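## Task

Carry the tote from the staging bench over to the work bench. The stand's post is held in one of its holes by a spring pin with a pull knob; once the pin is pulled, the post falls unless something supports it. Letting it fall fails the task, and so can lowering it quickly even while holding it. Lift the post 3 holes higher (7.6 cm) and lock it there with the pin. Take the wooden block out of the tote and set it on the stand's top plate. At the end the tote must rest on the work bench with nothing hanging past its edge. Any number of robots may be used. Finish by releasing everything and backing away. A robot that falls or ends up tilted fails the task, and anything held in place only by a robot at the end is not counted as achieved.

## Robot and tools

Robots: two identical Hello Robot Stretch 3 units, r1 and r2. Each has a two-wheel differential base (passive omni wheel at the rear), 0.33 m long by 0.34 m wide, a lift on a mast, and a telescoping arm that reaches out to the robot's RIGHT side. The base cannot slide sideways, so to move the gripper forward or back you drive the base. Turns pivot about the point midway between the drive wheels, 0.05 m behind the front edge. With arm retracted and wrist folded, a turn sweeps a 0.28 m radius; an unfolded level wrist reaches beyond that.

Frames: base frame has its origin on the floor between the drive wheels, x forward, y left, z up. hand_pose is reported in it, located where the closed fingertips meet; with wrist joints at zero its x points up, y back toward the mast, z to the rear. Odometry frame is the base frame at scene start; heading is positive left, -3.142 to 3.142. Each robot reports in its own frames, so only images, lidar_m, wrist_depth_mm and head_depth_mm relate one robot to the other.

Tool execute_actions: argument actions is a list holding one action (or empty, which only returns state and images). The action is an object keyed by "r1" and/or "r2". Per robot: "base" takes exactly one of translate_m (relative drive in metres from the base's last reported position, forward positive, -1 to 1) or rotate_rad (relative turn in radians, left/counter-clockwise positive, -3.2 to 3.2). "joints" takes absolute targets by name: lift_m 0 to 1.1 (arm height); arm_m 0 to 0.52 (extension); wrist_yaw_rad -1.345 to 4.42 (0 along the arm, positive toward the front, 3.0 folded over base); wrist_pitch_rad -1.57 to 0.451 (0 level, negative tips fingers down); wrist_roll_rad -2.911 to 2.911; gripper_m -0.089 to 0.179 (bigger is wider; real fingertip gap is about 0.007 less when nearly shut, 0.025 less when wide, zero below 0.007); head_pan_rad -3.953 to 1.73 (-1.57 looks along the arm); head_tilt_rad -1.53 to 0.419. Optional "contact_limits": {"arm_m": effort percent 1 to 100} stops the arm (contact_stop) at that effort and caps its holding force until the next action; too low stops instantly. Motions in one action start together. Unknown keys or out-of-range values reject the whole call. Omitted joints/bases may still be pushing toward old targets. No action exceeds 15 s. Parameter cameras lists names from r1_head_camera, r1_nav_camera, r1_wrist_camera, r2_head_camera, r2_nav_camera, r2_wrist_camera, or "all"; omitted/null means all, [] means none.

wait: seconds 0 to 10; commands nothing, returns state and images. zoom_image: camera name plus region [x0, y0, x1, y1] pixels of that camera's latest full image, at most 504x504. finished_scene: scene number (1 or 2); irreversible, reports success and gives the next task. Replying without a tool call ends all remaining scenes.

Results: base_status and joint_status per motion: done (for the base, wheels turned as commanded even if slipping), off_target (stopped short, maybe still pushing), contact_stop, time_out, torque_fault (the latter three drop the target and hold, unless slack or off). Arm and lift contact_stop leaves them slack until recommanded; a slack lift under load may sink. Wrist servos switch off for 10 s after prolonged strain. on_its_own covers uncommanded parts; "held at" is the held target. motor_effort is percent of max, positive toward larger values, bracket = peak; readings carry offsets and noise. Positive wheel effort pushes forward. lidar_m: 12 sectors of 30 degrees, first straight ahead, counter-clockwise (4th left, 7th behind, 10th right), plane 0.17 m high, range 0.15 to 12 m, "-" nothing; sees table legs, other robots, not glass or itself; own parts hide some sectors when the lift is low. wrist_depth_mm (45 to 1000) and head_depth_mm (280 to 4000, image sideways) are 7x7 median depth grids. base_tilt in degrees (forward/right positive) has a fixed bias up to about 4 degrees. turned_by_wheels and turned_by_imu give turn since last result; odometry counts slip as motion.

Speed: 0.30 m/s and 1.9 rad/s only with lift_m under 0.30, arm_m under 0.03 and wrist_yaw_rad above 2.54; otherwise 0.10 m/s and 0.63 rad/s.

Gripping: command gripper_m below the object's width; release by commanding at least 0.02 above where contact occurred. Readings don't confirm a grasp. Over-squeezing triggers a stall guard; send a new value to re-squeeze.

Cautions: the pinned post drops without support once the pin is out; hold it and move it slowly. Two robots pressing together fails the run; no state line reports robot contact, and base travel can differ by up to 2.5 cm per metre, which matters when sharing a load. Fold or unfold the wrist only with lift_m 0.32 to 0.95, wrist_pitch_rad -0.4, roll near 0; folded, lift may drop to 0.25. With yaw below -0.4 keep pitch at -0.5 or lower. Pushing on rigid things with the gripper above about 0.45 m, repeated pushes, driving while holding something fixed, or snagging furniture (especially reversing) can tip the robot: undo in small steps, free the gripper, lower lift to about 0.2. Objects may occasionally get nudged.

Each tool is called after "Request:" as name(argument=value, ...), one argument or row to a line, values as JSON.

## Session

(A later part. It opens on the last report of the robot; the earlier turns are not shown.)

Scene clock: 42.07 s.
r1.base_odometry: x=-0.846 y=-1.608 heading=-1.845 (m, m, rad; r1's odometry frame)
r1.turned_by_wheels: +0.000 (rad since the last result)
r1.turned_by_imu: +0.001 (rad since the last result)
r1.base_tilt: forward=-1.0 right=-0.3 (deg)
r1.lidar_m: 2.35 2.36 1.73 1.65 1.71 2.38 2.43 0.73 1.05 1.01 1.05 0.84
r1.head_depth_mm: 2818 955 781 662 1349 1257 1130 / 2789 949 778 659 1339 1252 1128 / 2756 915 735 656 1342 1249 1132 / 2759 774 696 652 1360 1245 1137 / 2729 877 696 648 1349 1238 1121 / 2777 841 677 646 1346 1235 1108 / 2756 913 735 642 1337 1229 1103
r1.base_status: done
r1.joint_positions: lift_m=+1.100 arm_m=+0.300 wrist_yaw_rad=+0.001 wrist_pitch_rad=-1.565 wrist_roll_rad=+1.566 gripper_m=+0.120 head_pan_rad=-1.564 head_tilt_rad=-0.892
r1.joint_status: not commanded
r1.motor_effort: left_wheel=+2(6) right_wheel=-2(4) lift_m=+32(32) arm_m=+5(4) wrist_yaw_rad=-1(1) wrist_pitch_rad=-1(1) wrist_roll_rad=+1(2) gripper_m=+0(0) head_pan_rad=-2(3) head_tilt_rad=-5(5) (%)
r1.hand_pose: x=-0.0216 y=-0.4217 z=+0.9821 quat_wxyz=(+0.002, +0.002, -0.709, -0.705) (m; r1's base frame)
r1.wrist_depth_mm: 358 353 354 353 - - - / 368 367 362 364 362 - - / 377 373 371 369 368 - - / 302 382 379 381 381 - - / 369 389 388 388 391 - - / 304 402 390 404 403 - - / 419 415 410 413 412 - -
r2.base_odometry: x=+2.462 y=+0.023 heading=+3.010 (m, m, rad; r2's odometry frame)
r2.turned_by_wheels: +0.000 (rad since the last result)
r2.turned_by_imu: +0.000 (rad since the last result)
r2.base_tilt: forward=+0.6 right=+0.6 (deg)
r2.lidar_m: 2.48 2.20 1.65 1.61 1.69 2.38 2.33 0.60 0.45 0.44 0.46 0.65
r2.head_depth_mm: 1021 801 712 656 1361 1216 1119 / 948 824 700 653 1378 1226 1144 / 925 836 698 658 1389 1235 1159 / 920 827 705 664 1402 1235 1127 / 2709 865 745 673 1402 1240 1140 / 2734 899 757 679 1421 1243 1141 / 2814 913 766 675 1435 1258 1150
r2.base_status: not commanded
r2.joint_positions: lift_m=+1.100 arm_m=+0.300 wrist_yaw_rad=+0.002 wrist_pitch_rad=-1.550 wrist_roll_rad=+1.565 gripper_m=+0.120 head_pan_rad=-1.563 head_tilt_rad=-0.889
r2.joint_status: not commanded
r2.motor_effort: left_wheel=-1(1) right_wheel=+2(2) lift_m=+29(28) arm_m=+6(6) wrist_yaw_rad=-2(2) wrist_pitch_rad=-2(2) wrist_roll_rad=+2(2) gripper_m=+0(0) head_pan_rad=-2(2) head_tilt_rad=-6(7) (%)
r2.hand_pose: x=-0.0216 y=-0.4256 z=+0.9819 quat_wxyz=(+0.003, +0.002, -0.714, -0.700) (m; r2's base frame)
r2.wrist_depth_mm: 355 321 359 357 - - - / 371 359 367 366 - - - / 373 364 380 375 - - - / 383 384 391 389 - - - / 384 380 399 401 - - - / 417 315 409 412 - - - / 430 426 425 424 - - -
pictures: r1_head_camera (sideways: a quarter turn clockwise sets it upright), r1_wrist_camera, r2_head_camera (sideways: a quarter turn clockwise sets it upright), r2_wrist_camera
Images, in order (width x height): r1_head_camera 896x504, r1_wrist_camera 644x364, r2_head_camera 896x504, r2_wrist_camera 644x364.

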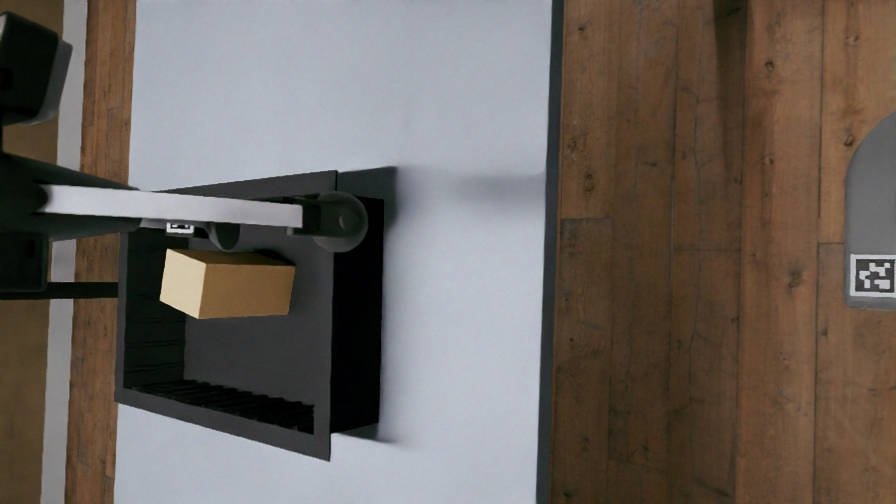

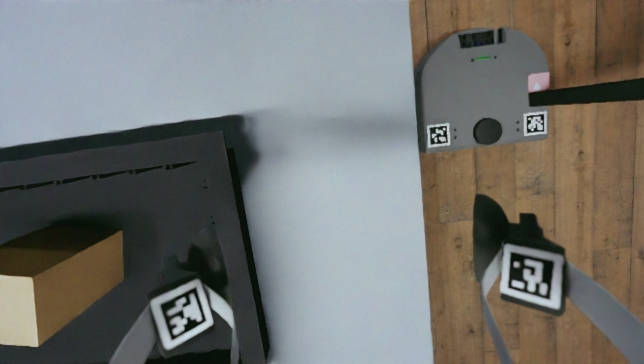

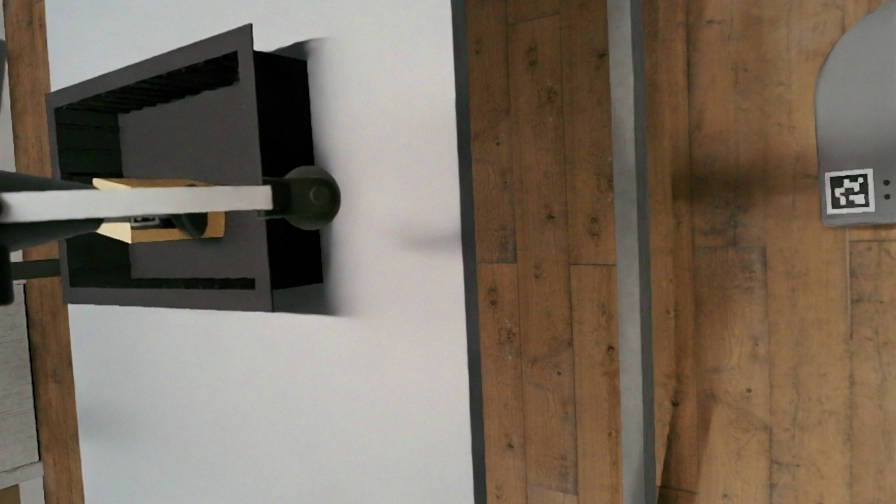

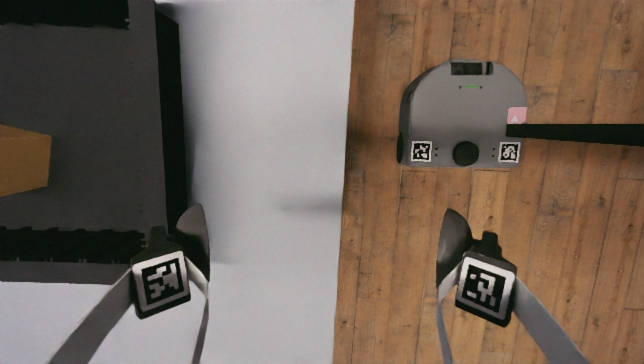

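Request:
execute_actions(
  actions=[
    {"r1":{"base":{"translate_m":0.09},"joints":{"arm_m":0.39}},"r2":{"base":{"translate_m":-0.03},"joints":{"arm_m":0.45}}},
  ],
  cameras=[],
)

Request:
execute_actions(
  actions=[
    {"r1":{"joints":{"lift_m":0.95}},"r2":{"joints":{"lift_m":0.95}}},
  ],
  cameras=["r1_wrist_camera","r2_wrist_camera"],
)

Scene clock: 46.87 s.
r1.base_odometry: x=-0.870 y=-1.695 heading=-1.845 (m, m, rad; r1's odometry frame)
r1.turned_by_wheels: +0.000 (rad since the last result)
r1.turned_by_imu: +0.001 (rad since the last result)
r1.base_tilt: forward=-0.9 right=-0.3 (deg)
r1.lidar_m: 2.26 2.34 1.73 1.66 1.71 2.38 2.53 0.80 1.05 1.02 1.05 0.76
r1.head_depth_mm: 2812 956 783 663 1350 1256 1127 / 2781 871 720 659 1345 1252 1122 / 2772 876 766 655 1337 1249 1134 / 2738 895 695 652 1356 1244 1140 / 2749 870 681 649 1358 1234 1122 / 2771 918 759 645 1343 1241 1103 / 2759 914 754 643 1334 1233 1104
r1.base_status: done
r1.joint_positions: lift_m=+1.100 arm_m=+0.390 wrist_yaw_rad=+0.001 wrist_pitch_rad=-1.565 wrist_roll_rad=+1.566 gripper_m=+0.120 head_pan_rad=-1.564 head_tilt_rad=-0.892
r1.joint_status: all done
r1.motor_effort: left_wheel=+2(5) right_wheel=-2(4) lift_m=+32(32) arm_m=+4(3) wrist_yaw_rad=-1(1) wrist_pitch_rad=-1(1) wrist_roll_rad=+2(2) gripper_m=+1(0) head_pan_rad=-2(2) head_tilt_rad=-5(4) (%)
r1.hand_pose: x=-0.0216 y=-0.5117 z=+0.9821 quat_wxyz=(+0.002, +0.002, -0.709, -0.705) (m; r1's base frame)
r1.wrist_depth_mm: 353 274 272 323 350 352 - / 315 360 357 362 359 358 - / 369 369 368 367 372 368 - / 260 286 381 376 377 - - / 394 392 387 386 386 394 - / 403 401 382 347 404 398 - / 327 337 325 413 410 - -
r2.base_odometry: x=+2.492 y=+0.019 heading=+3.010 (m, m, rad; r2's odometry frame)
r2.turned_by_wheels: +0.000 (rad since the last result)
r2.turned_by_imu: +0.000 (rad since the last result)
r2.base_tilt: forward=+0.5 right=+0.5 (deg)
r2.lidar_m: 2.51 2.20 1.66 1.61 1.69 2.37 2.31 0.60 0.45 0.44 0.46 0.64
r2.head_depth_mm: 1025 840 716 646 1363 1218 1122 / 1027 762 700 652 1370 1233 1146 / 946 838 701 658 1380 1237 1150 / 941 807 706 666 1407 1228 1130 / 2722 826 716 673 1411 1240 1143 / 2752 902 758 678 1421 1244 1145 / 2822 913 764 673 1431 1259 1151
r2.base_status: done
r2.joint_positions: lift_m=+1.100 arm_m=+0.450 wrist_yaw_rad=+0.002 wrist_pitch_rad=-1.550 wrist_roll_rad=+1.565 gripper_m=+0.120 head_pan_rad=-1.563 head_tilt_rad=-0.889
r2.joint_status: all done
r2.motor_effort: left_wheel=-1(5) right_wheel=+2(5) lift_m=+29(29) arm_m=+6(6) wrist_yaw_rad=-2(2) wrist_pitch_rad=-2(2) wrist_roll_rad=+2(2) gripper_m=+0(0) head_pan_rad=-3(4) head_tilt_rad=-7(7) (%)
r2.hand_pose: x=-0.0216 y=-0.5756 z=+0.9819 quat_wxyz=(+0.003, +0.002, -0.714, -0.700) (m; r2's base frame)
r2.wrist_depth_mm: 273 271 276 298 359 - - / 361 361 362 363 365 365 - / 373 376 374 370 370 - - / 265 314 382 385 388 - - / 266 305 396 395 396 - - / 321 342 322 358 411 - - / 428 436 431 424 419 - -
pictures: none
No camera images: the call's "cameras" was empty. Leave "cameras" out to get every camera's image.

Scene clock: 49.07 s.
r1.base_odometry: x=-0.870 y=-1.695 heading=-1.845 (m, m, rad; r1's odometry frame)
r1.turned_by_wheels: +0.000 (rad since the last result)
r1.turned_by_imu: +0.001 (rad since the last result)
r1.base_tilt: forward=-0.9 right=-0.4 (deg)
r1.lidar_m: 2.26 2.34 1.73 1.66 1.72 2.38 2.52 0.81 1.05 1.01 1.05 0.76
r1.head_depth_mm: - 896 781 662 1346 1265 1128 / 2670 919 720 659 1341 1252 1117 / - 855 766 656 1336 1249 1138 / 2674 - 683 651 1355 1245 1143 / 2760 869 681 651 1356 1240 1121 / 2757 920 758 645 1346 1233 1104 / 2754 913 755 643 1340 1228 1105
r1.base_status: not commanded
r1.joint_positions: lift_m=+0.950 arm_m=+0.390 wrist_yaw_rad=+0.001 wrist_pitch_rad=-1.565 wrist_roll_rad=+1.566 gripper_m=+0.120 head_pan_rad=-1.564 head_tilt_rad=-0.892
r1.joint_status: all done
r1.motor_effort: left_wheel=+2(1) right_wheel=-2(2) lift_m=+22(26) arm_m=+4(4) wrist_yaw_rad=-2(1) wrist_pitch_rad=-1(1) wrist_roll_rad=+1(2) gripper_m=+0(0) head_pan_rad=-2(4) head_tilt_rad=-5(5) (%)
r1.hand_pose: x=-0.0216 y=-0.5117 z=+0.8326 quat_wxyz=(+0.002, +0.002, -0.709, -0.705) (m; r1's base frame)
r1.wrist_depth_mm: 194 204 210 130 210 208 208 / 217 216 215 132 215 214 213 / 223 222 222 136 221 220 219 / 201 228 226 139 227 225 227 / 204 234 232 143 233 231 232 / 241 243 239 147 240 239 - / 249 248 247 151 246 244 244
r2.base_odometry: x=+2.492 y=+0.019 heading=+3.010 (m, m, rad; r2's odometry frame)
r2.turned_by_wheels: +0.000 (rad since the last result)
r2.turned_by_imu: +0.000 (rad since the last result)
r2.base_tilt: forward=+0.6 right=+0.6 (deg)
r2.lidar_m: 2.51 2.20 1.66 1.61 1.69 2.37 2.30 0.60 0.45 0.44 0.46 0.64
r2.head_depth_mm: - 839 715 645 1363 1223 1117 / 2659 763 700 653 1375 1233 1147 / 2680 856 698 659 1387 1243 1153 / - 808 706 667 1395 1231 1131 / 2722 827 719 675 1413 1240 1135 / 2773 899 756 678 1420 1253 1148 / 2786 912 765 672 1432 1254 1152
r2.base_status: not commanded
r2.joint_positions: lift_m=+0.950 arm_m=+0.450 wrist_yaw_rad=+0.002 wrist_pitch_rad=-1.550 wrist_roll_rad=+1.565 gripper_m=+0.120 head_pan_rad=-1.563 head_tilt_rad=-0.889
r2.joint_status: all done
r2.motor_effort: left_wheel=-1(1) right_wheel=+1(2) lift_m=+23(21) arm_m=+6(6) wrist_yaw_rad=-1(1) wrist_pitch_rad=-2(2) wrist_roll_rad=+2(2) gripper_m=+0(0) head_pan_rad=-2(2) head_tilt_rad=-5(6) (%)
r2.hand_pose: x=-0.0216 y=-0.5756 z=+0.8321 quat_wxyz=(+0.003, +0.002, -0.714, -0.700) (m; r2's base frame)
r2.wrist_depth_mm: 211 209 211 130 212 211 213 / 216 216 215 134 217 216 218 / 224 223 222 138 223 223 223 / 227 231 229 141 230 229 - / 209 235 236 146 236 236 - / 243 242 244 151 246 241 - / 248 244 247 156 254 253 -
pictures: r1_wrist_camera, r2_wrist_camera
Images, in order (width x height): r1_wrist_camera 644x364, r2_wrist_camera 644x364.

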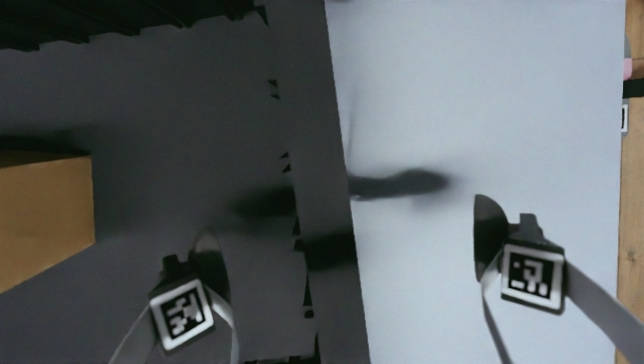

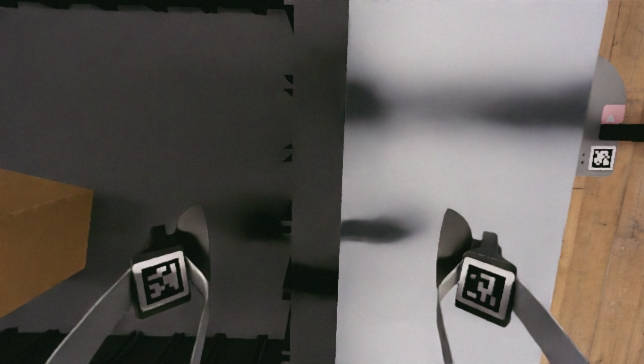

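Grip, lift, go.

Request:
execute_actions(
  actions=[
    {"r1":{"joints":{"gripper_m":-0.03}},"r2":{"joints":{"gripper_m":-0.03}}},
  ],
  cameras=[],
)

Request:
execute_actions(
  actions=[
    {"r1":{"joints":{"lift_m":1.05}},"r2":{"joints":{"lift_m":1.05}}},
  ],
  cameras=[],
)

Request:
execute_actions(
  actions=[
    {"r1":{"base":{"translate_m":-1.0}},"r2":{"base":{"translate_m":1.0}}},
  ],
  cameras=["r1_nav_camera","r2_nav_camera"],
)

Scene clock: 51.23 s.
r1.base_odometry: x=-0.870 y=-1.695 heading=-1.845 (m, m, rad; r1's odometry frame)
r1.turned_by_wheels: +0.000 (rad since the last result)
r1.turned_by_imu: +0.001 (rad since the last result)
r1.base_tilt: forward=-0.9 right=-0.3 (deg)
r1.lidar_m: 2.26 2.35 1.73 1.66 1.72 2.38 2.52 0.81 1.05 1.02 1.05 0.76
r1.head_depth_mm: - 896 781 662 1347 1262 1125 / 2681 923 717 658 1342 1254 1123 / - 799 764 656 1335 1248 1135 / 2098 - 689 653 1353 1247 1143 / 2720 867 676 649 1351 1238 1120 / 2727 918 759 645 1339 1234 1104 / 2766 914 755 641 1336 1227 1104
r1.base_status: not commanded
r1.joint_positions: lift_m=+0.950 arm_m=+0.390 wrist_yaw_rad=+0.001 wrist_pitch_rad=-1.537 wrist_roll_rad=+1.566 gripper_m=-0.029 head_pan_rad=-1.564 head_tilt_rad=-0.892
r1.joint_status: all done
r1.motor_effort: left_wheel=+1(2) right_wheel=-3(3) lift_m=+25(25) arm_m=+2(4) wrist_yaw_rad=-2(1) wrist_pitch_rad=-9(11) wrist_roll_rad=+2(2) gripper_m=-21(100) head_pan_rad=-3(3) head_tilt_rad=-4(5) (%)
r1.hand_pose: x=-0.0216 y=-0.5190 z=+0.8319 quat_wxyz=(+0.002, +0.002, -0.719, -0.696) (m; r1's base frame)
r1.wrist_depth_mm: 183 202 210 128 207 206 203 / 220 219 215 130 213 211 209 / 225 223 220 134 218 215 213 / 187 228 227 137 224 223 219 / 194 234 232 140 229 227 225 / 245 243 238 143 - 235 231 / 252 248 245 241 243 239 238
r2.base_odometry: x=+2.492 y=+0.019 heading=+3.010 (m, m, rad; r2's odometry frame)
r2.turned_by_wheels: +0.000 (rad since the last result)
r2.turned_by_imu: +0.000 (rad since the last result)
r2.base_tilt: forward=+0.5 right=+0.6 (deg)
r2.lidar_m: 2.50 2.20 1.66 1.61 1.69 2.37 2.30 0.60 0.45 0.44 0.46 0.64
r2.head_depth_mm: - 835 715 645 1356 1217 1129 / 1032 760 702 651 1376 1230 1144 / 2658 850 702 659 1383 1234 1151 / - 807 708 665 1395 1228 1132 / 2709 823 719 673 1410 1241 1136 / 2728 897 757 679 1422 1256 1145 / 2774 911 765 676 1442 1256 1156
r2.base_status: not commanded
r2.joint_positions: lift_m=+0.950 arm_m=+0.450 wrist_yaw_rad=+0.002 wrist_pitch_rad=-1.524 wrist_roll_rad=+1.565 gripper_m=-0.029 head_pan_rad=-1.563 head_tilt_rad=-0.889
r2.joint_status: all done
r2.motor_effort: left_wheel=-1(1) right_wheel=+1(1) lift_m=+26(26) arm_m=+4(6) wrist_yaw_rad=-1(1) wrist_pitch_rad=-14(15) wrist_roll_rad=+2(2) gripper_m=-20(100) head_pan_rad=-1(2) head_tilt_rad=-7(6) (%)
r2.hand_pose: x=-0.0216 y=-0.5825 z=+0.8316 quat_wxyz=(+0.003, +0.002, -0.723, -0.690) (m; r2's base frame)
r2.wrist_depth_mm: 211 209 208 125 210 208 208 / 218 214 213 129 214 212 211 / 224 222 220 133 221 218 218 / 226 230 226 137 229 224 226 / 200 238 230 140 233 232 - / 232 246 242 146 239 240 - / 244 246 245 154 251 246 -
pictures: none
No camera images: the call's "cameras" was empty. Leave "cameras" out to get every camera's image.

Scene clock: 52.97 s.
r1.base_odometry: x=-0.870 y=-1.695 heading=-1.845 (m, m, rad; r1's odometry frame)
r1.turned_by_wheels: +0.000 (rad since the last result)
r1.turned_by_imu: +0.000 (rad since the last result)
r1.base_tilt: forward=-1.0 right=-0.3 (deg)
r1.lidar_m: 2.26 2.35 1.73 1.66 1.72 2.38 2.52 0.81 1.05 1.01 1.05 0.76
r1.head_depth_mm: 2792 953 782 660 1346 1255 1125 / 815 663 738 660 1338 1250 1121 / 657 698 718 657 1332 1246 1136 / 836 751 721 651 1363 1245 1140 / 817 636 724 648 1342 1240 1118 / 2748 916 759 645 1337 1229 1109 / 2763 913 752 643 1337 1229 1098
r1.base_status: not commanded
r1.joint_positions: lift_m=+1.050 arm_m=+0.390 wrist_yaw_rad=+0.001 wrist_pitch_rad=-1.537 wrist_roll_rad=+1.566 gripper_m=-0.029 head_pan_rad=-1.564 head_tilt_rad=-0.892
r1.joint_status: all done
r1.motor_effort: left_wheel=+2(2) right_wheel=-2(2) lift_m=+35(36) arm_m=+1(2) wrist_yaw_rad=-1(1) wrist_pitch_rad=-9(9) wrist_roll_rad=+2(2) gripper_m=-21(21) head_pan_rad=-2(3) head_tilt_rad=-5(5) (%)
r1.hand_pose: x=-0.0216 y=-0.5190 z=+0.9314 quat_wxyz=(+0.002, +0.002, -0.719, -0.696) (m; r1's base frame)
r1.wrist_depth_mm: 184 196 212 129 299 298 978 / 222 219 217 131 307 305 - / 226 224 222 135 316 314 - / 187 228 226 137 324 321 - / 193 234 233 140 331 332 - / 244 241 238 143 - 339 - / 250 246 244 241 351 349 -
r2.base_odometry: x=+2.492 y=+0.019 heading=+3.010 (m, m, rad; r2's odometry frame)
r2.turned_by_wheels: +0.000 (rad since the last result)
r2.turned_by_imu: +0.000 (rad since the last result)
r2.base_tilt: forward=+0.4 right=+0.4 (deg)
r2.lidar_m: 2.51 2.20 1.65 1.61 1.69 2.37 2.30 0.60 0.45 0.44 0.46 0.64
r2.head_depth_mm: 1019 834 715 648 1363 1221 1121 / 734 627 721 652 1375 1228 1144 / 827 626 730 658 1380 1237 1155 / 692 641 739 665 1401 1239 1130 / 797 640 747 672 1408 1239 1137 / 2754 898 754 678 1419 1249 1143 / 2816 912 765 673 1429 1259 1155
r2.base_status: not commanded
r2.joint_positions: lift_m=+1.050 arm_m=+0.450 wrist_yaw_rad=+0.002 wrist_pitch_rad=-1.523 wrist_roll_rad=+1.565 gripper_m=-0.029 head_pan_rad=-1.563 head_tilt_rad=-0.889
r2.joint_status: all done
r2.motor_effort: left_wheel=-1(1) right_wheel=+2(1) lift_m=+31(35) arm_m=+4(4) wrist_yaw_rad=-1(2) wrist_pitch_rad=-14(15) wrist_roll_rad=+2(2) gripper_m=-20(20) head_pan_rad=-1(2) head_tilt_rad=-6(7) (%)
r2.hand_pose: x=-0.0216 y=-0.5825 z=+0.9314 quat_wxyz=(+0.003, +0.002, -0.723, -0.690) (m; r2's base frame)
r2.wrist_depth_mm: 210 206 206 124 303 301 988 / 216 215 212 127 311 310 - / 223 222 218 132 322 317 - / 221 230 225 136 328 328 - / 199 239 236 139 339 - - / 233 246 243 146 346 - - / 242 245 247 155 359 - -
pictures: none
No camera images: the call's "cameras" was empty. Leave "cameras" out to get every camera's image.

Scene clock: 64.30 s.
r1.base_odometry: x=-0.600 y=-0.732 heading=-1.845 (m, m, rad; r1's odometry frame)
r1.turned_by_wheels: +0.000 (rad since the last result)
r1.turned_by_imu: +0.008 (rad since the last result)
r1.base_tilt: forward=-0.8 right=-0.3 (deg)
r1.lidar_m: 1.70 2.36 1.71 1.65 1.74 2.40 1.54 1.80 3.20 1.03 0.43 1.44
r1.head_depth_mm: 2760 2362 1931 1641 1429 1256 1126 / 801 661 1833 1633 1416 1252 1120 / 660 683 1777 1621 1410 1245 1141 / 842 752 1718 1620 1415 1242 1141 / 834 633 1760 1607 1403 1241 1118 / 2725 978 1747 1535 1399 1190 1104 / 2733 897 755 684 822 1206 1104
r1.base_status: done
r1.joint_positions: lift_m=+1.050 arm_m=+0.390 wrist_yaw_rad=+0.001 wrist_pitch_rad=-1.493 wrist_roll_rad=+1.566 gripper_m=-0.029 head_pan_rad=-1.564 head_tilt_rad=-0.892
r1.joint_status: not commanded
r1.on_its_own: wrist_pitch_rad is at rest, and its effort (-22) is outside its rest range (-20 to +32)
r1.motor_effort: left_wheel=+2(2) right_wheel=+0(9) lift_m=+35(35) arm_m=+0(2) wrist_yaw_rad=-2(1) wrist_pitch_rad=-22(22) wrist_roll_rad=+2(2) gripper_m=-24(24) head_pan_rad=-2(3) head_tilt_rad=-5(5) (%)
r1.hand_pose: x=-0.0215 y=-0.5307 z=+0.9310 quat_wxyz=(+0.002, +0.002, -0.734, -0.679) (m; r1's base frame)
r1.wrist_depth_mm: 189 200 215 130 985 973 - / 232 227 221 132 - - - / 236 231 225 136 - - - / 192 235 231 138 - - - / 192 243 235 140 - - - / 254 249 244 143 - - - / 262 255 248 240 - - -
r2.base_odometry: x=+1.500 y=+0.151 heading=+3.010 (m, m, rad; r2's odometry frame)
r2.turned_by_wheels: +0.000 (rad since the last result)
r2.turned_by_imu: -0.009 (rad since the last result)
r2.base_tilt: forward=+0.5 right=+0.6 (deg)
r2.lidar_m: 2.06 2.17 1.63 1.58 1.65 2.31 1.66 0.65 0.54 1.49 3.37 1.53
r2.head_depth_mm: 1020 1176 1747 1538 1293 1215 1118 / 746 627 1745 1550 1374 1229 1142 / 823 642 1755 1561 1383 1240 1149 / 704 639 1740 1573 1399 1247 1127 / 797 655 1827 1602 1404 1259 1134 / 2756 2220 1864 1616 1421 1269 1150 / 2779 2269 1900 1633 1427 1285 1155
r2.base_status: done
r2.joint_positions: lift_m=+1.050 arm_m=+0.450 wrist_yaw_rad=+0.002 wrist_pitch_rad=-1.482 wrist_roll_rad=+1.566 gripper_m=-0.029 head_pan_rad=-1.563 head_tilt_rad=-0.889
r2.joint_status: not commanded
r2.on_its_own: wrist_pitch_rad is at rest, and its effort (-34) is outside its rest range (-20 to +32)
r2.motor_effort: left_wheel=+0(3) right_wheel=+1(6) lift_m=+31(31) arm_m=+0(4) wrist_yaw_rad=-1(2) wrist_pitch_rad=-34(36) wrist_roll_rad=+2(2) gripper_m=-21(22) head_pan_rad=-3(2) head_tilt_rad=-7(6) (%)
r2.hand_pose: x=-0.0215 y=-0.5935 z=+0.9311 quat_wxyz=(+0.003, +0.002, -0.738, -0.675) (m; r2's base frame)
r2.wrist_depth_mm: 216 212 208 124 - - 981 / 224 219 214 128 - - - / 234 226 223 132 - - - / 220 238 229 138 - - - / 201 243 239 140 - - - / 230 255 249 146 - - - / 243 241 243 156 - - -
pictures: r1_nav_camera (sideways: a quarter turn counterclockwise sets it upright), r2_nav_camera (sideways: a quarter turn counterclockwise sets it upright)
Images, in order (width x height): r1_nav_camera 672x504, r2_nav_camera 672x504.

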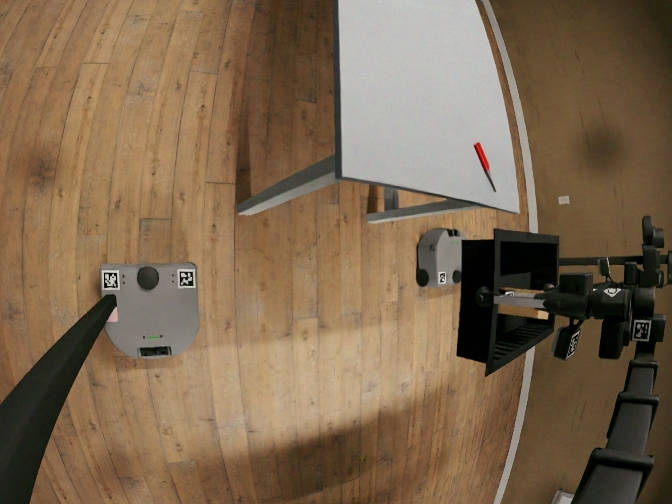

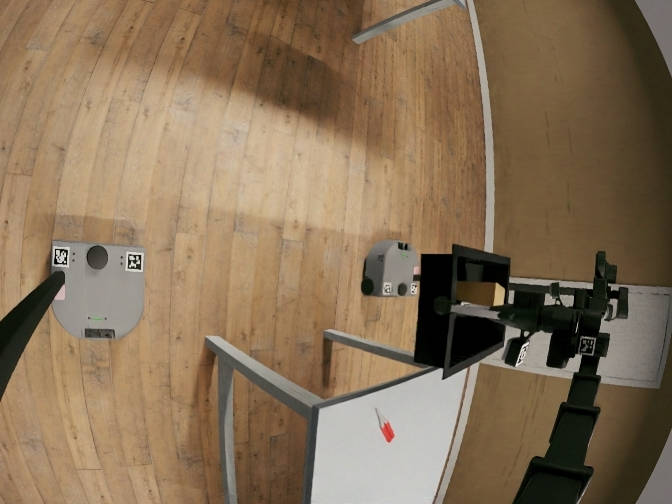

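Request:
execute_actions(
  actions=[
    {"r1":{"base":{"translate_m":-1.0},"joints":{"arm_m":0.44}},"r2":{"base":{"translate_m":1.0}}},
  ],
  cameras=[],
)

Request:
execute_actions(
  actions=[
    {"r1":{"base":{"translate_m":-1.0},"joints":{"arm_m":0.47}},"r2":{"base":{"translate_m":1.0}}},
  ],
  cameras=["r1_nav_camera","r2_nav_camera"],
)

Scene clock: 75.67 s.
r1.base_odometry: x=-0.330 y=+0.231 heading=-1.845 (m, m, rad; r1's odometry frame)
r1.turned_by_wheels: +0.000 (rad since the last result)
r1.turned_by_imu: +0.006 (rad since the last result)
r1.base_tilt: forward=-0.9 right=-0.4 (deg)
r1.lidar_m: 2.68 2.34 1.74 1.69 1.76 2.43 1.97 0.61 1.11 1.51 3.20 1.28
r1.head_depth_mm: 2759 2365 1936 1573 1428 1257 1125 / 863 632 1887 1633 1414 1252 1122 / 683 692 1824 1627 1417 1244 1138 / 848 745 1750 1620 1403 1248 1140 / 845 624 1786 1609 1396 1240 1117 / 2752 2278 1892 1601 1386 1235 1102 / 2723 2244 1873 1595 1379 1227 1100
r1.base_status: done
r1.joint_positions: lift_m=+1.050 arm_m=+0.440 wrist_yaw_rad=+0.001 wrist_pitch_rad=-1.541 wrist_roll_rad=+1.568 gripper_m=-0.029 head_pan_rad=-1.564 head_tilt_rad=-0.892
r1.joint_status: all done
r1.motor_effort: left_wheel=+1(3) right_wheel=+1(8) lift_m=+35(35) arm_m=+3(5) wrist_yaw_rad=-1(2) wrist_pitch_rad=-8(22) wrist_roll_rad=+1(2) gripper_m=-21(23) head_pan_rad=-3(3) head_tilt_rad=-5(5) (%)
r1.hand_pose: x=-0.0216 y=-0.5681 z=+0.9315 quat_wxyz=(+0.002, +0.001, -0.717, -0.697) (m; r1's base frame)
r1.wrist_depth_mm: 193 205 213 130 - 998 970 / 223 221 218 132 - - - / 228 225 223 136 - - - / 190 229 227 223 - - - / 193 235 233 140 - - - / 243 242 238 143 - - - / 249 246 243 237 - - -
r2.base_odometry: x=+0.509 y=+0.282 heading=+3.010 (m, m, rad; r2's odometry frame)
r2.turned_by_wheels: +0.000 (rad since the last result)
r2.turned_by_imu: -0.007 (rad since the last result)
r2.base_tilt: forward=+0.5 right=+0.7 (deg)
r2.lidar_m: 3.29 2.15 1.60 1.55 1.62 2.25 1.79 1.38 3.35 1.51 0.67 0.73
r2.head_depth_mm: 2537 2028 1773 1538 1357 1217 1121 / 748 624 1796 1552 1374 1233 1146 / 824 621 1765 1572 1385 1242 1148 / 697 639 1744 1584 1397 1252 1132 / 797 638 1840 1602 1411 1256 1139 / 2789 2217 1875 1613 1431 1276 1144 / 2804 2149 1823 1636 1404 1280 1152
r2.base_status: done
r2.joint_positions: lift_m=+1.050 arm_m=+0.450 wrist_yaw_rad=+0.002 wrist_pitch_rad=-1.528 wrist_roll_rad=+1.567 gripper_m=-0.029 head_pan_rad=-1.563 head_tilt_rad=-0.889
r2.joint_status: not commanded
r2.motor_effort: left_wheel=+0(3) right_wheel=+1(6) lift_m=+31(31) arm_m=+0(1) wrist_yaw_rad=-2(2) wrist_pitch_rad=-12(34) wrist_roll_rad=+1(2) gripper_m=-19(22) head_pan_rad=-4(1) head_tilt_rad=-6(6) (%)
r2.hand_pose: x=-0.0216 y=-0.5817 z=+0.9314 quat_wxyz=(+0.002, +0.002, -0.722, -0.692) (m; r2's base frame)
r2.wrist_depth_mm: 209 208 205 124 - - - / 218 214 213 129 - - - / 223 222 220 133 - - - / 214 229 228 138 - - - / 199 239 237 142 - - - / 231 249 247 148 - - - / 242 243 243 156 - - -
pictures: none
No camera images: the call's "cameras" was empty. Leave "cameras" out to get every camera's image.

Scene clock: 86.90 s.
r1.base_odometry: x=-0.059 y=+1.193 heading=-1.845 (m, m, rad; r1's odometry frame)
r1.turned_by_wheels: +0.000 (rad since the last result)
r1.turned_by_imu: +0.005 (rad since the last result)
r1.base_tilt: forward=-0.8 right=-0.3 (deg)
r1.lidar_m: 2.25 2.38 1.76 1.70 1.77 2.46 3.52 0.99 1.02 0.98 1.02 0.56
r1.head_depth_mm: 2768 953 780 662 599 1259 1126 / 852 655 759 660 607 1254 1124 / 692 699 754 656 604 1246 1136 / 865 645 748 653 601 1241 1138 / 833 634 764 648 597 1238 1118 / 2739 919 759 644 595 1232 1103 / 2748 912 755 644 592 1227 1099
r1.base_status: done
r1.joint_positions: lift_m=+1.050 arm_m=+0.470 wrist_yaw_rad=+0.000 wrist_pitch_rad=-1.571 wrist_roll_rad=+1.572 gripper_m=-0.029 head_pan_rad=-1.564 head_tilt_rad=-0.892
r1.joint_status: all done
r1.motor_effort: left_wheel=+0(3) right_wheel=+2(5) lift_m=+35(35) arm_m=+5(4) wrist_yaw_rad=+1(1) wrist_pitch_rad=+1(8) wrist_roll_rad=-1(1) gripper_m=-19(21) head_pan_rad=-2(2) head_tilt_rad=-5(4) (%)
r1.hand_pose: x=-0.0215 y=-0.5900 z=+0.9321 quat_wxyz=(+0.000, -0.001, -0.707, -0.708) (m; r1's base frame)
r1.wrist_depth_mm: 198 206 213 131 303 301 301 / 218 217 217 134 311 312 309 / 221 221 221 219 317 317 317 / 187 225 225 223 325 328 324 / 192 231 230 141 333 335 334 / 236 236 234 144 - 346 342 / 241 241 241 238 353 353 352
r2.base_odometry: x=-0.482 y=+0.413 heading=+3.010 (m, m, rad; r2's odometry frame)
r2.turned_by_wheels: +0.000 (rad since the last result)
r2.turned_by_imu: -0.005 (rad since the last result)
r2.base_tilt: forward=+0.4 right=+0.4 (deg)
r2.lidar_m: 3.48 2.13 1.58 1.53 1.59 2.22 2.35 0.72 0.54 0.52 0.54 0.76
r2.head_depth_mm: 1019 814 713 1520 1328 1223 1120 / 748 611 722 1515 1324 1228 1145 / 815 627 729 1541 1336 1237 1156 / 691 627 740 1532 1351 1250 1130 / 798 627 745 1539 1370 1256 1136 / 1107 899 755 1556 1422 1274 1145 / 1130 911 765 1568 1438 1280 1150
r2.base_status: done
r2.joint_positions: lift_m=+1.050 arm_m=+0.450 wrist_yaw_rad=+0.001 wrist_pitch_rad=-1.555 wrist_roll_rad=+1.570 gripper_m=-0.029 head_pan_rad=-1.563 head_tilt_rad=-0.889
r2.joint_status: not commanded
r2.motor_effort: left_wheel=+0(3) right_wheel=+1(6) lift_m=+31(31) arm_m=+0(1) wrist_yaw_rad=-1(2) wrist_pitch_rad=+0(12) wrist_roll_rad=+0(1) gripper_m=-17(19) head_pan_rad=-2(3) head_tilt_rad=-6(6) (%)
r2.hand_pose: x=-0.0216 y=-0.5748 z=+0.9319 quat_wxyz=(+0.001, +0.001, -0.713, -0.702) (m; r2's base frame)
r2.wrist_depth_mm: 205 205 203 125 309 - - / 213 212 210 129 319 - - / 219 219 218 134 326 - - / 214 225 227 139 - - - / 198 235 234 142 - - - / 241 245 244 148 - - - / 238 241 245 158 - - -
pictures: r1_nav_camera (sideways: a quarter turn counterclockwise sets it upright), r2_nav_camera (sideways: a quarter turn counterclockwise sets it upright)
Images, in order (width x height): r1_nav_camera 672x504, r2_nav_camera 672x504.

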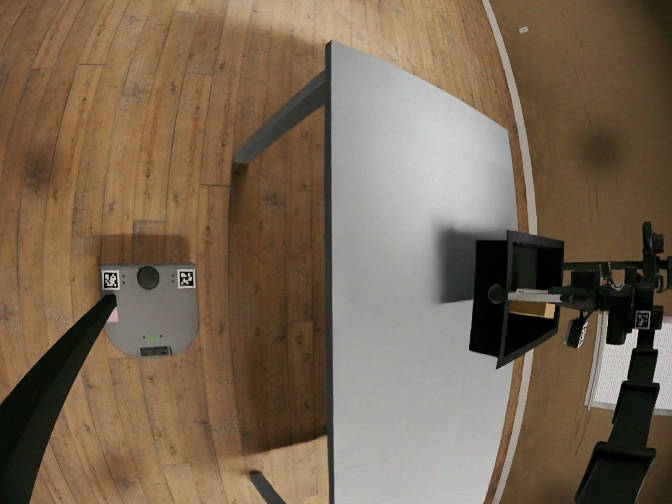

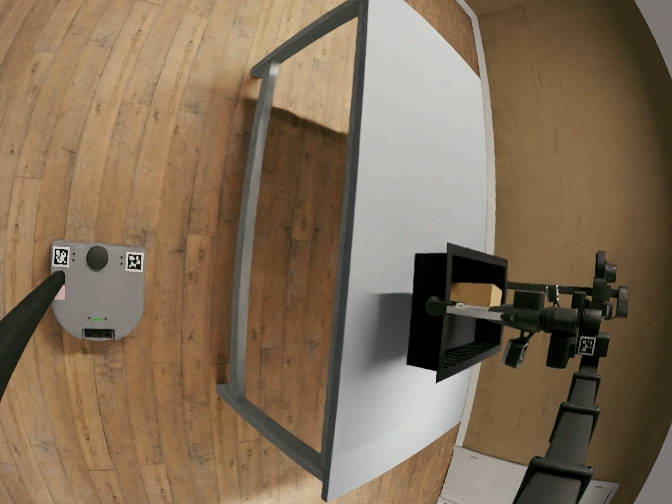

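Shift toward r1 by 7 cm, then set down.

Request:
execute_actions(
  actions=[
    {"r1":{"joints":{"arm_m":0.40}},"r2":{"joints":{"arm_m":0.52}}},
  ],
  cameras=[],
)

Request:
execute_actions(
  actions=[
    {"r1":{"joints":{"lift_m":0.952}},"r2":{"joints":{"lift_m":0.952}}},
  ],
  cameras=[],
)

Request:
execute_actions(
  actions=[
    {"r1":{"joints":{"gripper_m":0.1}},"r2":{"joints":{"gripper_m":0.1}}},
  ],
  cameras=[],
)

Request:
execute_actions(
  actions=[
    {"r1":{"joints":{"lift_m":1.1,"arm_m":0.5}},"r2":{"joints":{"lift_m":1.1,"arm_m":0,"head_pan_rad":-0.5,"head_tilt_rad":-0.5}}},
  ],
  cameras=["r1_head_camera","r1_wrist_camera","r2_nav_camera"],
)

Scene clock: 88.77 s.
r1.base_odometry: x=-0.059 y=+1.193 heading=-1.845 (m, m, rad; r1's odometry frame)
r1.turned_by_wheels: +0.000 (rad since the last result)
r1.turned_by_imu: +0.000 (rad since the last result)
r1.base_tilt: forward=-0.9 right=-0.4 (deg)
r1.lidar_m: 2.26 2.38 1.76 1.70 1.77 2.46 3.52 0.99 1.01 0.98 1.03 0.56
r1.head_depth_mm: 2728 954 782 663 597 1261 1124 / 828 683 722 660 607 1253 1122 / 657 676 716 657 604 1248 1137 / 836 752 722 654 601 1242 1141 / 2601 632 725 649 598 1237 1120 / 2723 916 761 646 594 1234 1107 / 2742 913 754 643 593 1231 1101
r1.base_status: not commanded
r1.joint_positions: lift_m=+1.050 arm_m=+0.400 wrist_yaw_rad=+0.000 wrist_pitch_rad=-1.571 wrist_roll_rad=+1.572 gripper_m=-0.029 head_pan_rad=-1.564 head_tilt_rad=-0.892
r1.joint_status: all done
r1.motor_effort: left_wheel=+0(0) right_wheel=+2(2) lift_m=+35(35) arm_m=-3(2) wrist_yaw_rad=+1(1) wrist_pitch_rad=+0(1) wrist_roll_rad=-1(0) gripper_m=-19(19) head_pan_rad=-4(2) head_tilt_rad=-4(5) (%)
r1.hand_pose: x=-0.0215 y=-0.5208 z=+0.9321 quat_wxyz=(+0.000, -0.001, -0.707, -0.708) (m; r1's base frame)
r1.wrist_depth_mm: 198 207 212 131 302 303 - / 217 218 216 133 311 310 - / 222 222 220 218 317 315 - / 187 227 226 223 327 326 - / 191 231 230 141 333 334 - / 236 236 235 144 - 345 - / 242 241 240 238 354 352 -
r2.base_odometry: x=-0.482 y=+0.413 heading=+3.010 (m, m, rad; r2's odometry frame)
r2.turned_by_wheels: +0.000 (rad since the last result)
r2.turned_by_imu: +0.000 (rad since the last result)
r2.base_tilt: forward=+0.5 right=+0.7 (deg)
r2.lidar_m: 3.47 2.12 1.58 1.53 1.60 2.21 2.35 0.72 0.54 0.52 0.55 0.76
r2.head_depth_mm: 1023 842 714 1512 1333 1223 1118 / 722 787 722 1518 1330 1234 1146 / 814 674 730 1542 1338 1237 1152 / 744 682 738 1528 1357 1251 1129 / 797 816 745 1541 1368 1259 1135 / 1103 899 754 1571 1416 1263 1144 / 1132 911 765 1572 1435 1280 1152
r2.base_status: not commanded
r2.joint_positions: lift_m=+1.050 arm_m=+0.520 wrist_yaw_rad=+0.001 wrist_pitch_rad=-1.555 wrist_roll_rad=+1.570 gripper_m=-0.029 head_pan_rad=-1.563 head_tilt_rad=-0.889
r2.joint_status: all done
r2.motor_effort: left_wheel=+0(0) right_wheel=+1(1) lift_m=+31(31) arm_m=+7(8) wrist_yaw_rad=+0(1) wrist_pitch_rad=+0(0) wrist_roll_rad=+0(1) gripper_m=-17(17) head_pan_rad=-3(2) head_tilt_rad=-7(6) (%)
r2.hand_pose: x=-0.0216 y=-0.6443 z=+0.9319 quat_wxyz=(+0.001, +0.000, -0.713, -0.702) (m; r2's base frame)
r2.wrist_depth_mm: 205 204 204 125 308 - - / 211 211 212 129 317 315 - / 219 219 219 134 322 322 - / 214 227 226 138 335 - - / 199 236 234 142 344 - - / 244 243 245 149 349 - - / 237 241 245 157 361 - -
pictures: none
No camera images: the call's "cameras" was empty. Leave "cameras" out to get every camera's image.

Scene clock: 90.50 s.
r1.base_odometry: x=-0.059 y=+1.193 heading=-1.845 (m, m, rad; r1's odometry frame)
r1.turned_by_wheels: +0.000 (rad since the last result)
r1.turned_by_imu: +0.000 (rad since the last result)
r1.base_tilt: forward=-0.9 right=-0.4 (deg)
r1.lidar_m: 2.26 2.38 1.76 1.70 1.78 2.45 3.50 0.99 1.01 0.98 1.03 0.56
r1.head_depth_mm: - 898 783 663 599 1256 1127 / 2690 892 699 660 606 1248 1124 / - 734 753 656 605 1248 1135 / 2701 865 691 652 600 1246 1140 / 2708 855 672 649 598 1241 1119 / 2713 918 760 646 596 1233 1105 / 2731 912 754 642 593 1228 1104
r1.base_status: not commanded
r1.joint_positions: lift_m=+0.952 arm_m=+0.400 wrist_yaw_rad=-0.001 wrist_pitch_rad=-1.571 wrist_roll_rad=+1.573 gripper_m=-0.029 head_pan_rad=-1.564 head_tilt_rad=-0.892
r1.joint_status: all done
r1.motor_effort: left_wheel=+0(0) right_wheel=+2(2) lift_m=+24(29) arm_m=-3(3) wrist_yaw_rad=+1(1) wrist_pitch_rad=+1(1) wrist_roll_rad=-1(1) gripper_m=-19(19) head_pan_rad=-3(1) head_tilt_rad=-5(5) (%)
r1.hand_pose: x=-0.0215 y=-0.5208 z=+0.8346 quat_wxyz=(-0.001, -0.001, -0.707, -0.708) (m; r1's base frame)
r1.wrist_depth_mm: 200 207 211 129 212 211 210 / 218 216 214 132 218 218 217 / 220 221 220 218 223 222 221 / 187 226 225 223 229 227 226 / 192 231 230 141 233 235 233 / 237 237 235 144 - 240 239 / 244 243 241 240 248 248 247
r2.base_odometry: x=-0.482 y=+0.413 heading=+3.010 (m, m, rad; r2's odometry frame)
r2.turned_by_wheels: +0.000 (rad since the last result)
r2.turned_by_imu: +0.000 (rad since the last result)
r2.base_tilt: forward=+0.5 right=+0.6 (deg)
r2.lidar_m: 3.49 2.12 1.57 1.53 1.60 2.22 2.35 0.72 0.54 0.52 0.54 0.76
r2.head_depth_mm: 965 841 713 1502 1336 1220 1122 / 969 730 721 1528 1328 1227 1148 / 969 847 729 1543 1332 1235 1147 / - 837 740 1533 1348 1243 1129 / 1055 817 744 1538 1371 1261 1136 / 1107 899 755 1553 1418 1266 1142 / 1131 910 762 1567 1433 1277 1149
r2.base_status: not commanded
r2.joint_positions: lift_m=+0.952 arm_m=+0.520 wrist_yaw_rad=+0.001 wrist_pitch_rad=-1.555 wrist_roll_rad=+1.570 gripper_m=-0.029 head_pan_rad=-1.563 head_tilt_rad=-0.889
r2.joint_status: all done
r2.motor_effort: left_wheel=+0(0) right_wheel=+1(1) lift_m=+26(28) arm_m=+7(7) wrist_yaw_rad=+0(1) wrist_pitch_rad=+0(0) wrist_roll_rad=+1(0) gripper_m=-18(17) head_pan_rad=-3(2) head_tilt_rad=-6(6) (%)
r2.hand_pose: x=-0.0216 y=-0.6443 z=+0.8341 quat_wxyz=(+0.001, +0.000, -0.713, -0.702) (m; r2's base frame)
r2.wrist_depth_mm: 207 207 205 126 214 215 930 / 214 212 213 131 219 219 - / 221 220 217 134 226 226 - / 214 227 227 139 233 231 - / 198 234 233 142 242 240 - / 229 243 243 149 245 247 - / 241 244 245 158 254 256 -
pictures: none
No camera images: the call's "cameras" was empty. Leave "cameras" out to get every camera's image.

Scene clock: 92.53 s.
r1.base_odometry: x=-0.059 y=+1.193 heading=-1.845 (m, m, rad; r1's odometry frame)
r1.turned_by_wheels: +0.000 (rad since the last result)
r1.turned_by_imu: +0.001 (rad since the last result)
r1.base_tilt: forward=-0.8 right=-0.3 (deg)
r1.lidar_m: 2.26 2.38 1.76 1.70 1.77 2.45 3.52 0.99 1.02 0.98 1.02 0.56
r1.head_depth_mm: - 899 782 662 597 1262 1125 / 2695 893 683 659 607 1254 1126 / - 715 748 657 604 1244 1137 / 2726 873 763 651 601 1244 1142 / 2719 852 663 650 596 1242 1119 / 2719 920 761 644 595 1229 1108 / 2750 911 754 642 592 1226 1104
r1.base_status: not commanded
r1.joint_positions: lift_m=+0.952 arm_m=+0.400 wrist_yaw_rad=-0.001 wrist_pitch_rad=-1.547 wrist_roll_rad=+1.573 gripper_m=+0.100 head_pan_rad=-1.564 head_tilt_rad=-0.892
r1.joint_status: all done
r1.motor_effort: left_wheel=+0(0) right_wheel=+1(2) lift_m=+25(25) arm_m=-3(3) wrist_yaw_rad=+1(2) wrist_pitch_rad=-6(7) wrist_roll_rad=-1(1) gripper_m=+1(94) head_pan_rad=-3(2) head_tilt_rad=-4(5) (%)
r1.hand_pose: x=-0.0215 y=-0.5270 z=+0.8341 quat_wxyz=(-0.001, -0.001, -0.715, -0.699) (m; r1's base frame)
r1.wrist_depth_mm: 205 212 211 207 126 208 206 / 220 219 216 214 130 215 212 / 219 223 222 219 134 219 217 / 151 209 228 225 137 226 222 / 155 230 235 231 141 229 228 / 247 245 241 238 146 - 234 / 256 252 249 245 149 243 241
r2.base_odometry: x=-0.482 y=+0.413 heading=+3.010 (m, m, rad; r2's odometry frame)
r2.turned_by_wheels: +0.000 (rad since the last result)
r2.turned_by_imu: +0.000 (rad since the last result)
r2.base_tilt: forward=+0.6 right=+0.6 (deg)
r2.lidar_m: 3.47 2.12 1.57 1.53 1.59 2.22 2.35 0.72 0.54 0.52 0.55 0.76
r2.head_depth_mm: 967 842 713 1504 1330 1213 1122 / 975 776 721 1524 1336 1228 1145 / 978 854 731 1543 1344 1244 1150 / - 826 737 1527 1350 1252 1133 / 1056 826 747 1535 1366 1257 1135 / 1110 896 755 1557 1426 1267 1145 / 1132 910 766 1572 1438 1278 1150
r2.base_status: not commanded
r2.joint_positions: lift_m=+0.952 arm_m=+0.520 wrist_yaw_rad=+0.001 wrist_pitch_rad=-1.547 wrist_roll_rad=+1.570 gripper_m=+0.100 head_pan_rad=-1.563 head_tilt_rad=-0.889
r2.joint_status: all done
r2.motor_effort: left_wheel=+1(0) right_wheel=+0(1) lift_m=+26(26) arm_m=+4(7) wrist_yaw_rad=-1(0) wrist_pitch_rad=-3(11) wrist_roll_rad=+0(0) gripper_m=+0(85) head_pan_rad=-2(4) head_tilt_rad=-7(6) (%)
r2.hand_pose: x=-0.0216 y=-0.6465 z=+0.8340 quat_wxyz=(+0.001, +0.000, -0.715, -0.699) (m; r2's base frame)
r2.wrist_depth_mm: 214 212 212 132 214 214 959 / 220 221 219 135 220 218 - / 225 224 223 139 226 221 - / 229 230 230 143 231 230 - / 220 239 238 237 238 239 - / 244 245 246 245 247 244 - / 241 240 242 252 253 255 -
pictures: none
No camera images: the call's "cameras" was empty. Leave "cameras" out to get every camera's image.

Scene clock: 97.50 s.
r1.base_odometry: x=-0.059 y=+1.193 heading=-1.845 (m, m, rad; r1's odometry frame)
r1.turned_by_wheels: +0.000 (rad since the last result)
r1.turned_by_imu: +0.001 (rad since the last result)
r1.base_tilt: forward=-1.0 right=-0.3 (deg)
r1.lidar_m: 2.26 2.37 1.76 1.70 1.77 2.45 3.52 0.99 1.02 0.98 1.02 0.56
r1.head_depth_mm: 2740 956 783 663 597 1257 1128 / 2779 890 723 660 606 1253 1128 / 2751 806 717 655 604 1240 1141 / 2661 898 713 654 601 1244 1137 / 2706 869 708 649 599 1243 1119 / 2728 922 759 645 595 1237 1104 / 2737 913 755 642 592 1228 1100
r1.base_status: not commanded
r1.joint_positions: lift_m=+1.100 arm_m=+0.500 wrist_yaw_rad=-0.001 wrist_pitch_rad=-1.561 wrist_roll_rad=+1.573 gripper_m=+0.100 head_pan_rad=-1.564 head_tilt_rad=-0.892
r1.joint_status: all done
r1.motor_effort: left_wheel=+0(0) right_wheel=+0(1) lift_m=+33(36) arm_m=+4(4) wrist_yaw_rad=+2(1) wrist_pitch_rad=-2(6) wrist_roll_rad=-1(1) gripper_m=+0(2) head_pan_rad=-3(3) head_tilt_rad=-5(5) (%)
r1.hand_pose: x=-0.0215 y=-0.6226 z=+0.9820 quat_wxyz=(-0.001, -0.001, -0.710, -0.704) (m; r1's base frame)
r1.wrist_depth_mm: 274 273 270 269 270 348 345 / 353 361 358 360 352 358 354 / 306 256 366 368 363 365 363 / 342 261 382 377 336 374 373 / 367 391 389 387 372 380 381 / 355 389 363 346 313 - 392 / 323 321 417 411 412 407 408
r2.base_odometry: x=-0.482 y=+0.413 heading=+3.010 (m, m, rad; r2's odometry frame)
r2.turned_by_wheels: +0.000 (rad since the last result)
r2.turned_by_imu: +0.000 (rad since the last result)
r2.base_tilt: forward=+0.4 right=+0.4 (deg)
r2.lidar_m: 3.48 2.12 1.57 1.53 1.59 2.21 2.36 0.73 0.54 0.52 0.54 0.76
r2.head_depth_mm: 3872 - 3203 953 854 1486 1169 / 3854 - 3310 973 1779 1457 1243 / 3633 3971 3380 1119 1673 1432 1274 / 3459 3733 3465 2330 1880 1532 1293 / 3263 3572 3492 2478 1901 1550 1294 / 3121 3326 3411 2528 1919 1557 1307 / 3013 3219 3400 2547 1950 1580 1315
r2.base_status: not commanded
r2.joint_positions: lift_m=+1.100 arm_m=+0.003 wrist_yaw_rad=+0.001 wrist_pitch_rad=-1.548 wrist_roll_rad=+1.570 gripper_m=+0.100 head_pan_rad=-0.507 head_tilt_rad=-0.507
r2.joint_status: all done
joint sent to its limit — the command would take r2.arm_m past its lower limit, so that joint was sent only as far as its limit.
r2.motor_effort: left_wheel=+0(1) right_wheel=+0(0) lift_m=+29(31) arm_m=-5(5) wrist_yaw_rad=+0(0) wrist_pitch_rad=-2(4) wrist_roll_rad=+0(0) gripper_m=+0(0) head_pan_rad=+3(35) head_tilt_rad=+5(38) (%)
r2.hand_pose: x=-0.0216 y=-0.1290 z=+0.9819 quat_wxyz=(+0.001, +0.000, -0.715, -0.699) (m; r2's base frame)
r2.wrist_depth_mm: - - - - - - - / - - - - - - - / - - - - - - - / - - - - - - - / 486 - - - - - - / 462 - - - - - - / 438 - - - - - -
pictures: r1_head_camera (sideways: a quarter turn clockwise sets it upright), r1_wrist_camera, r2_nav_camera (sideways: a quarter turn counterclockwise sets it upright)
Images, in order (width x height): r1_head_camera 896x504, r1_wrist_camera 644x364, r2_nav_camera 672x504.

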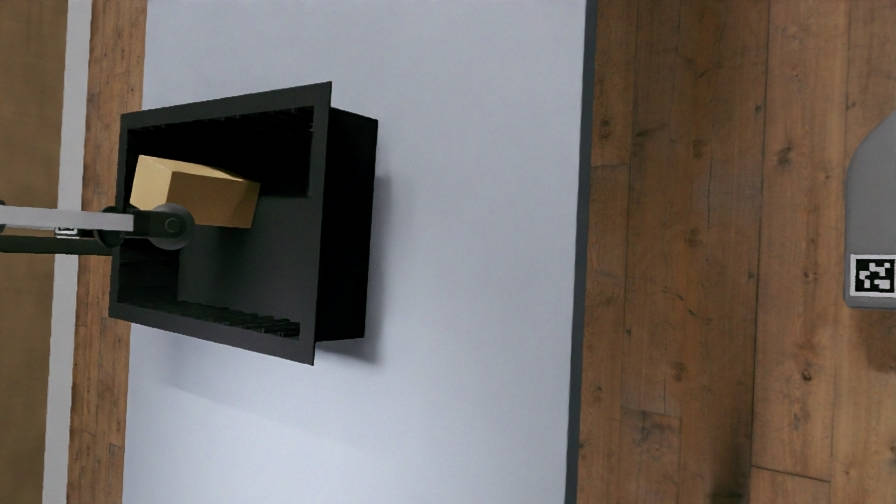

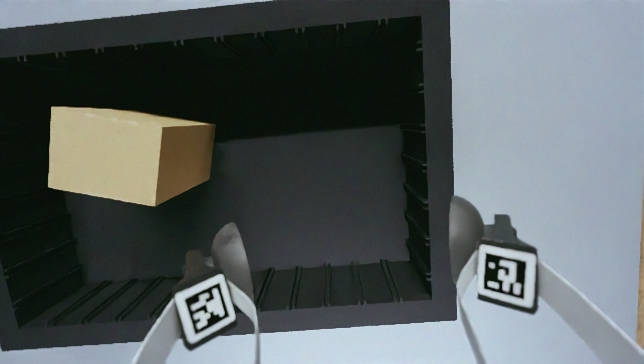

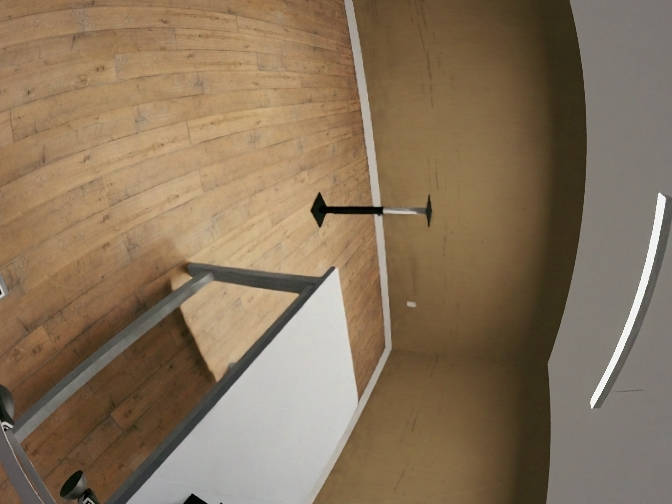

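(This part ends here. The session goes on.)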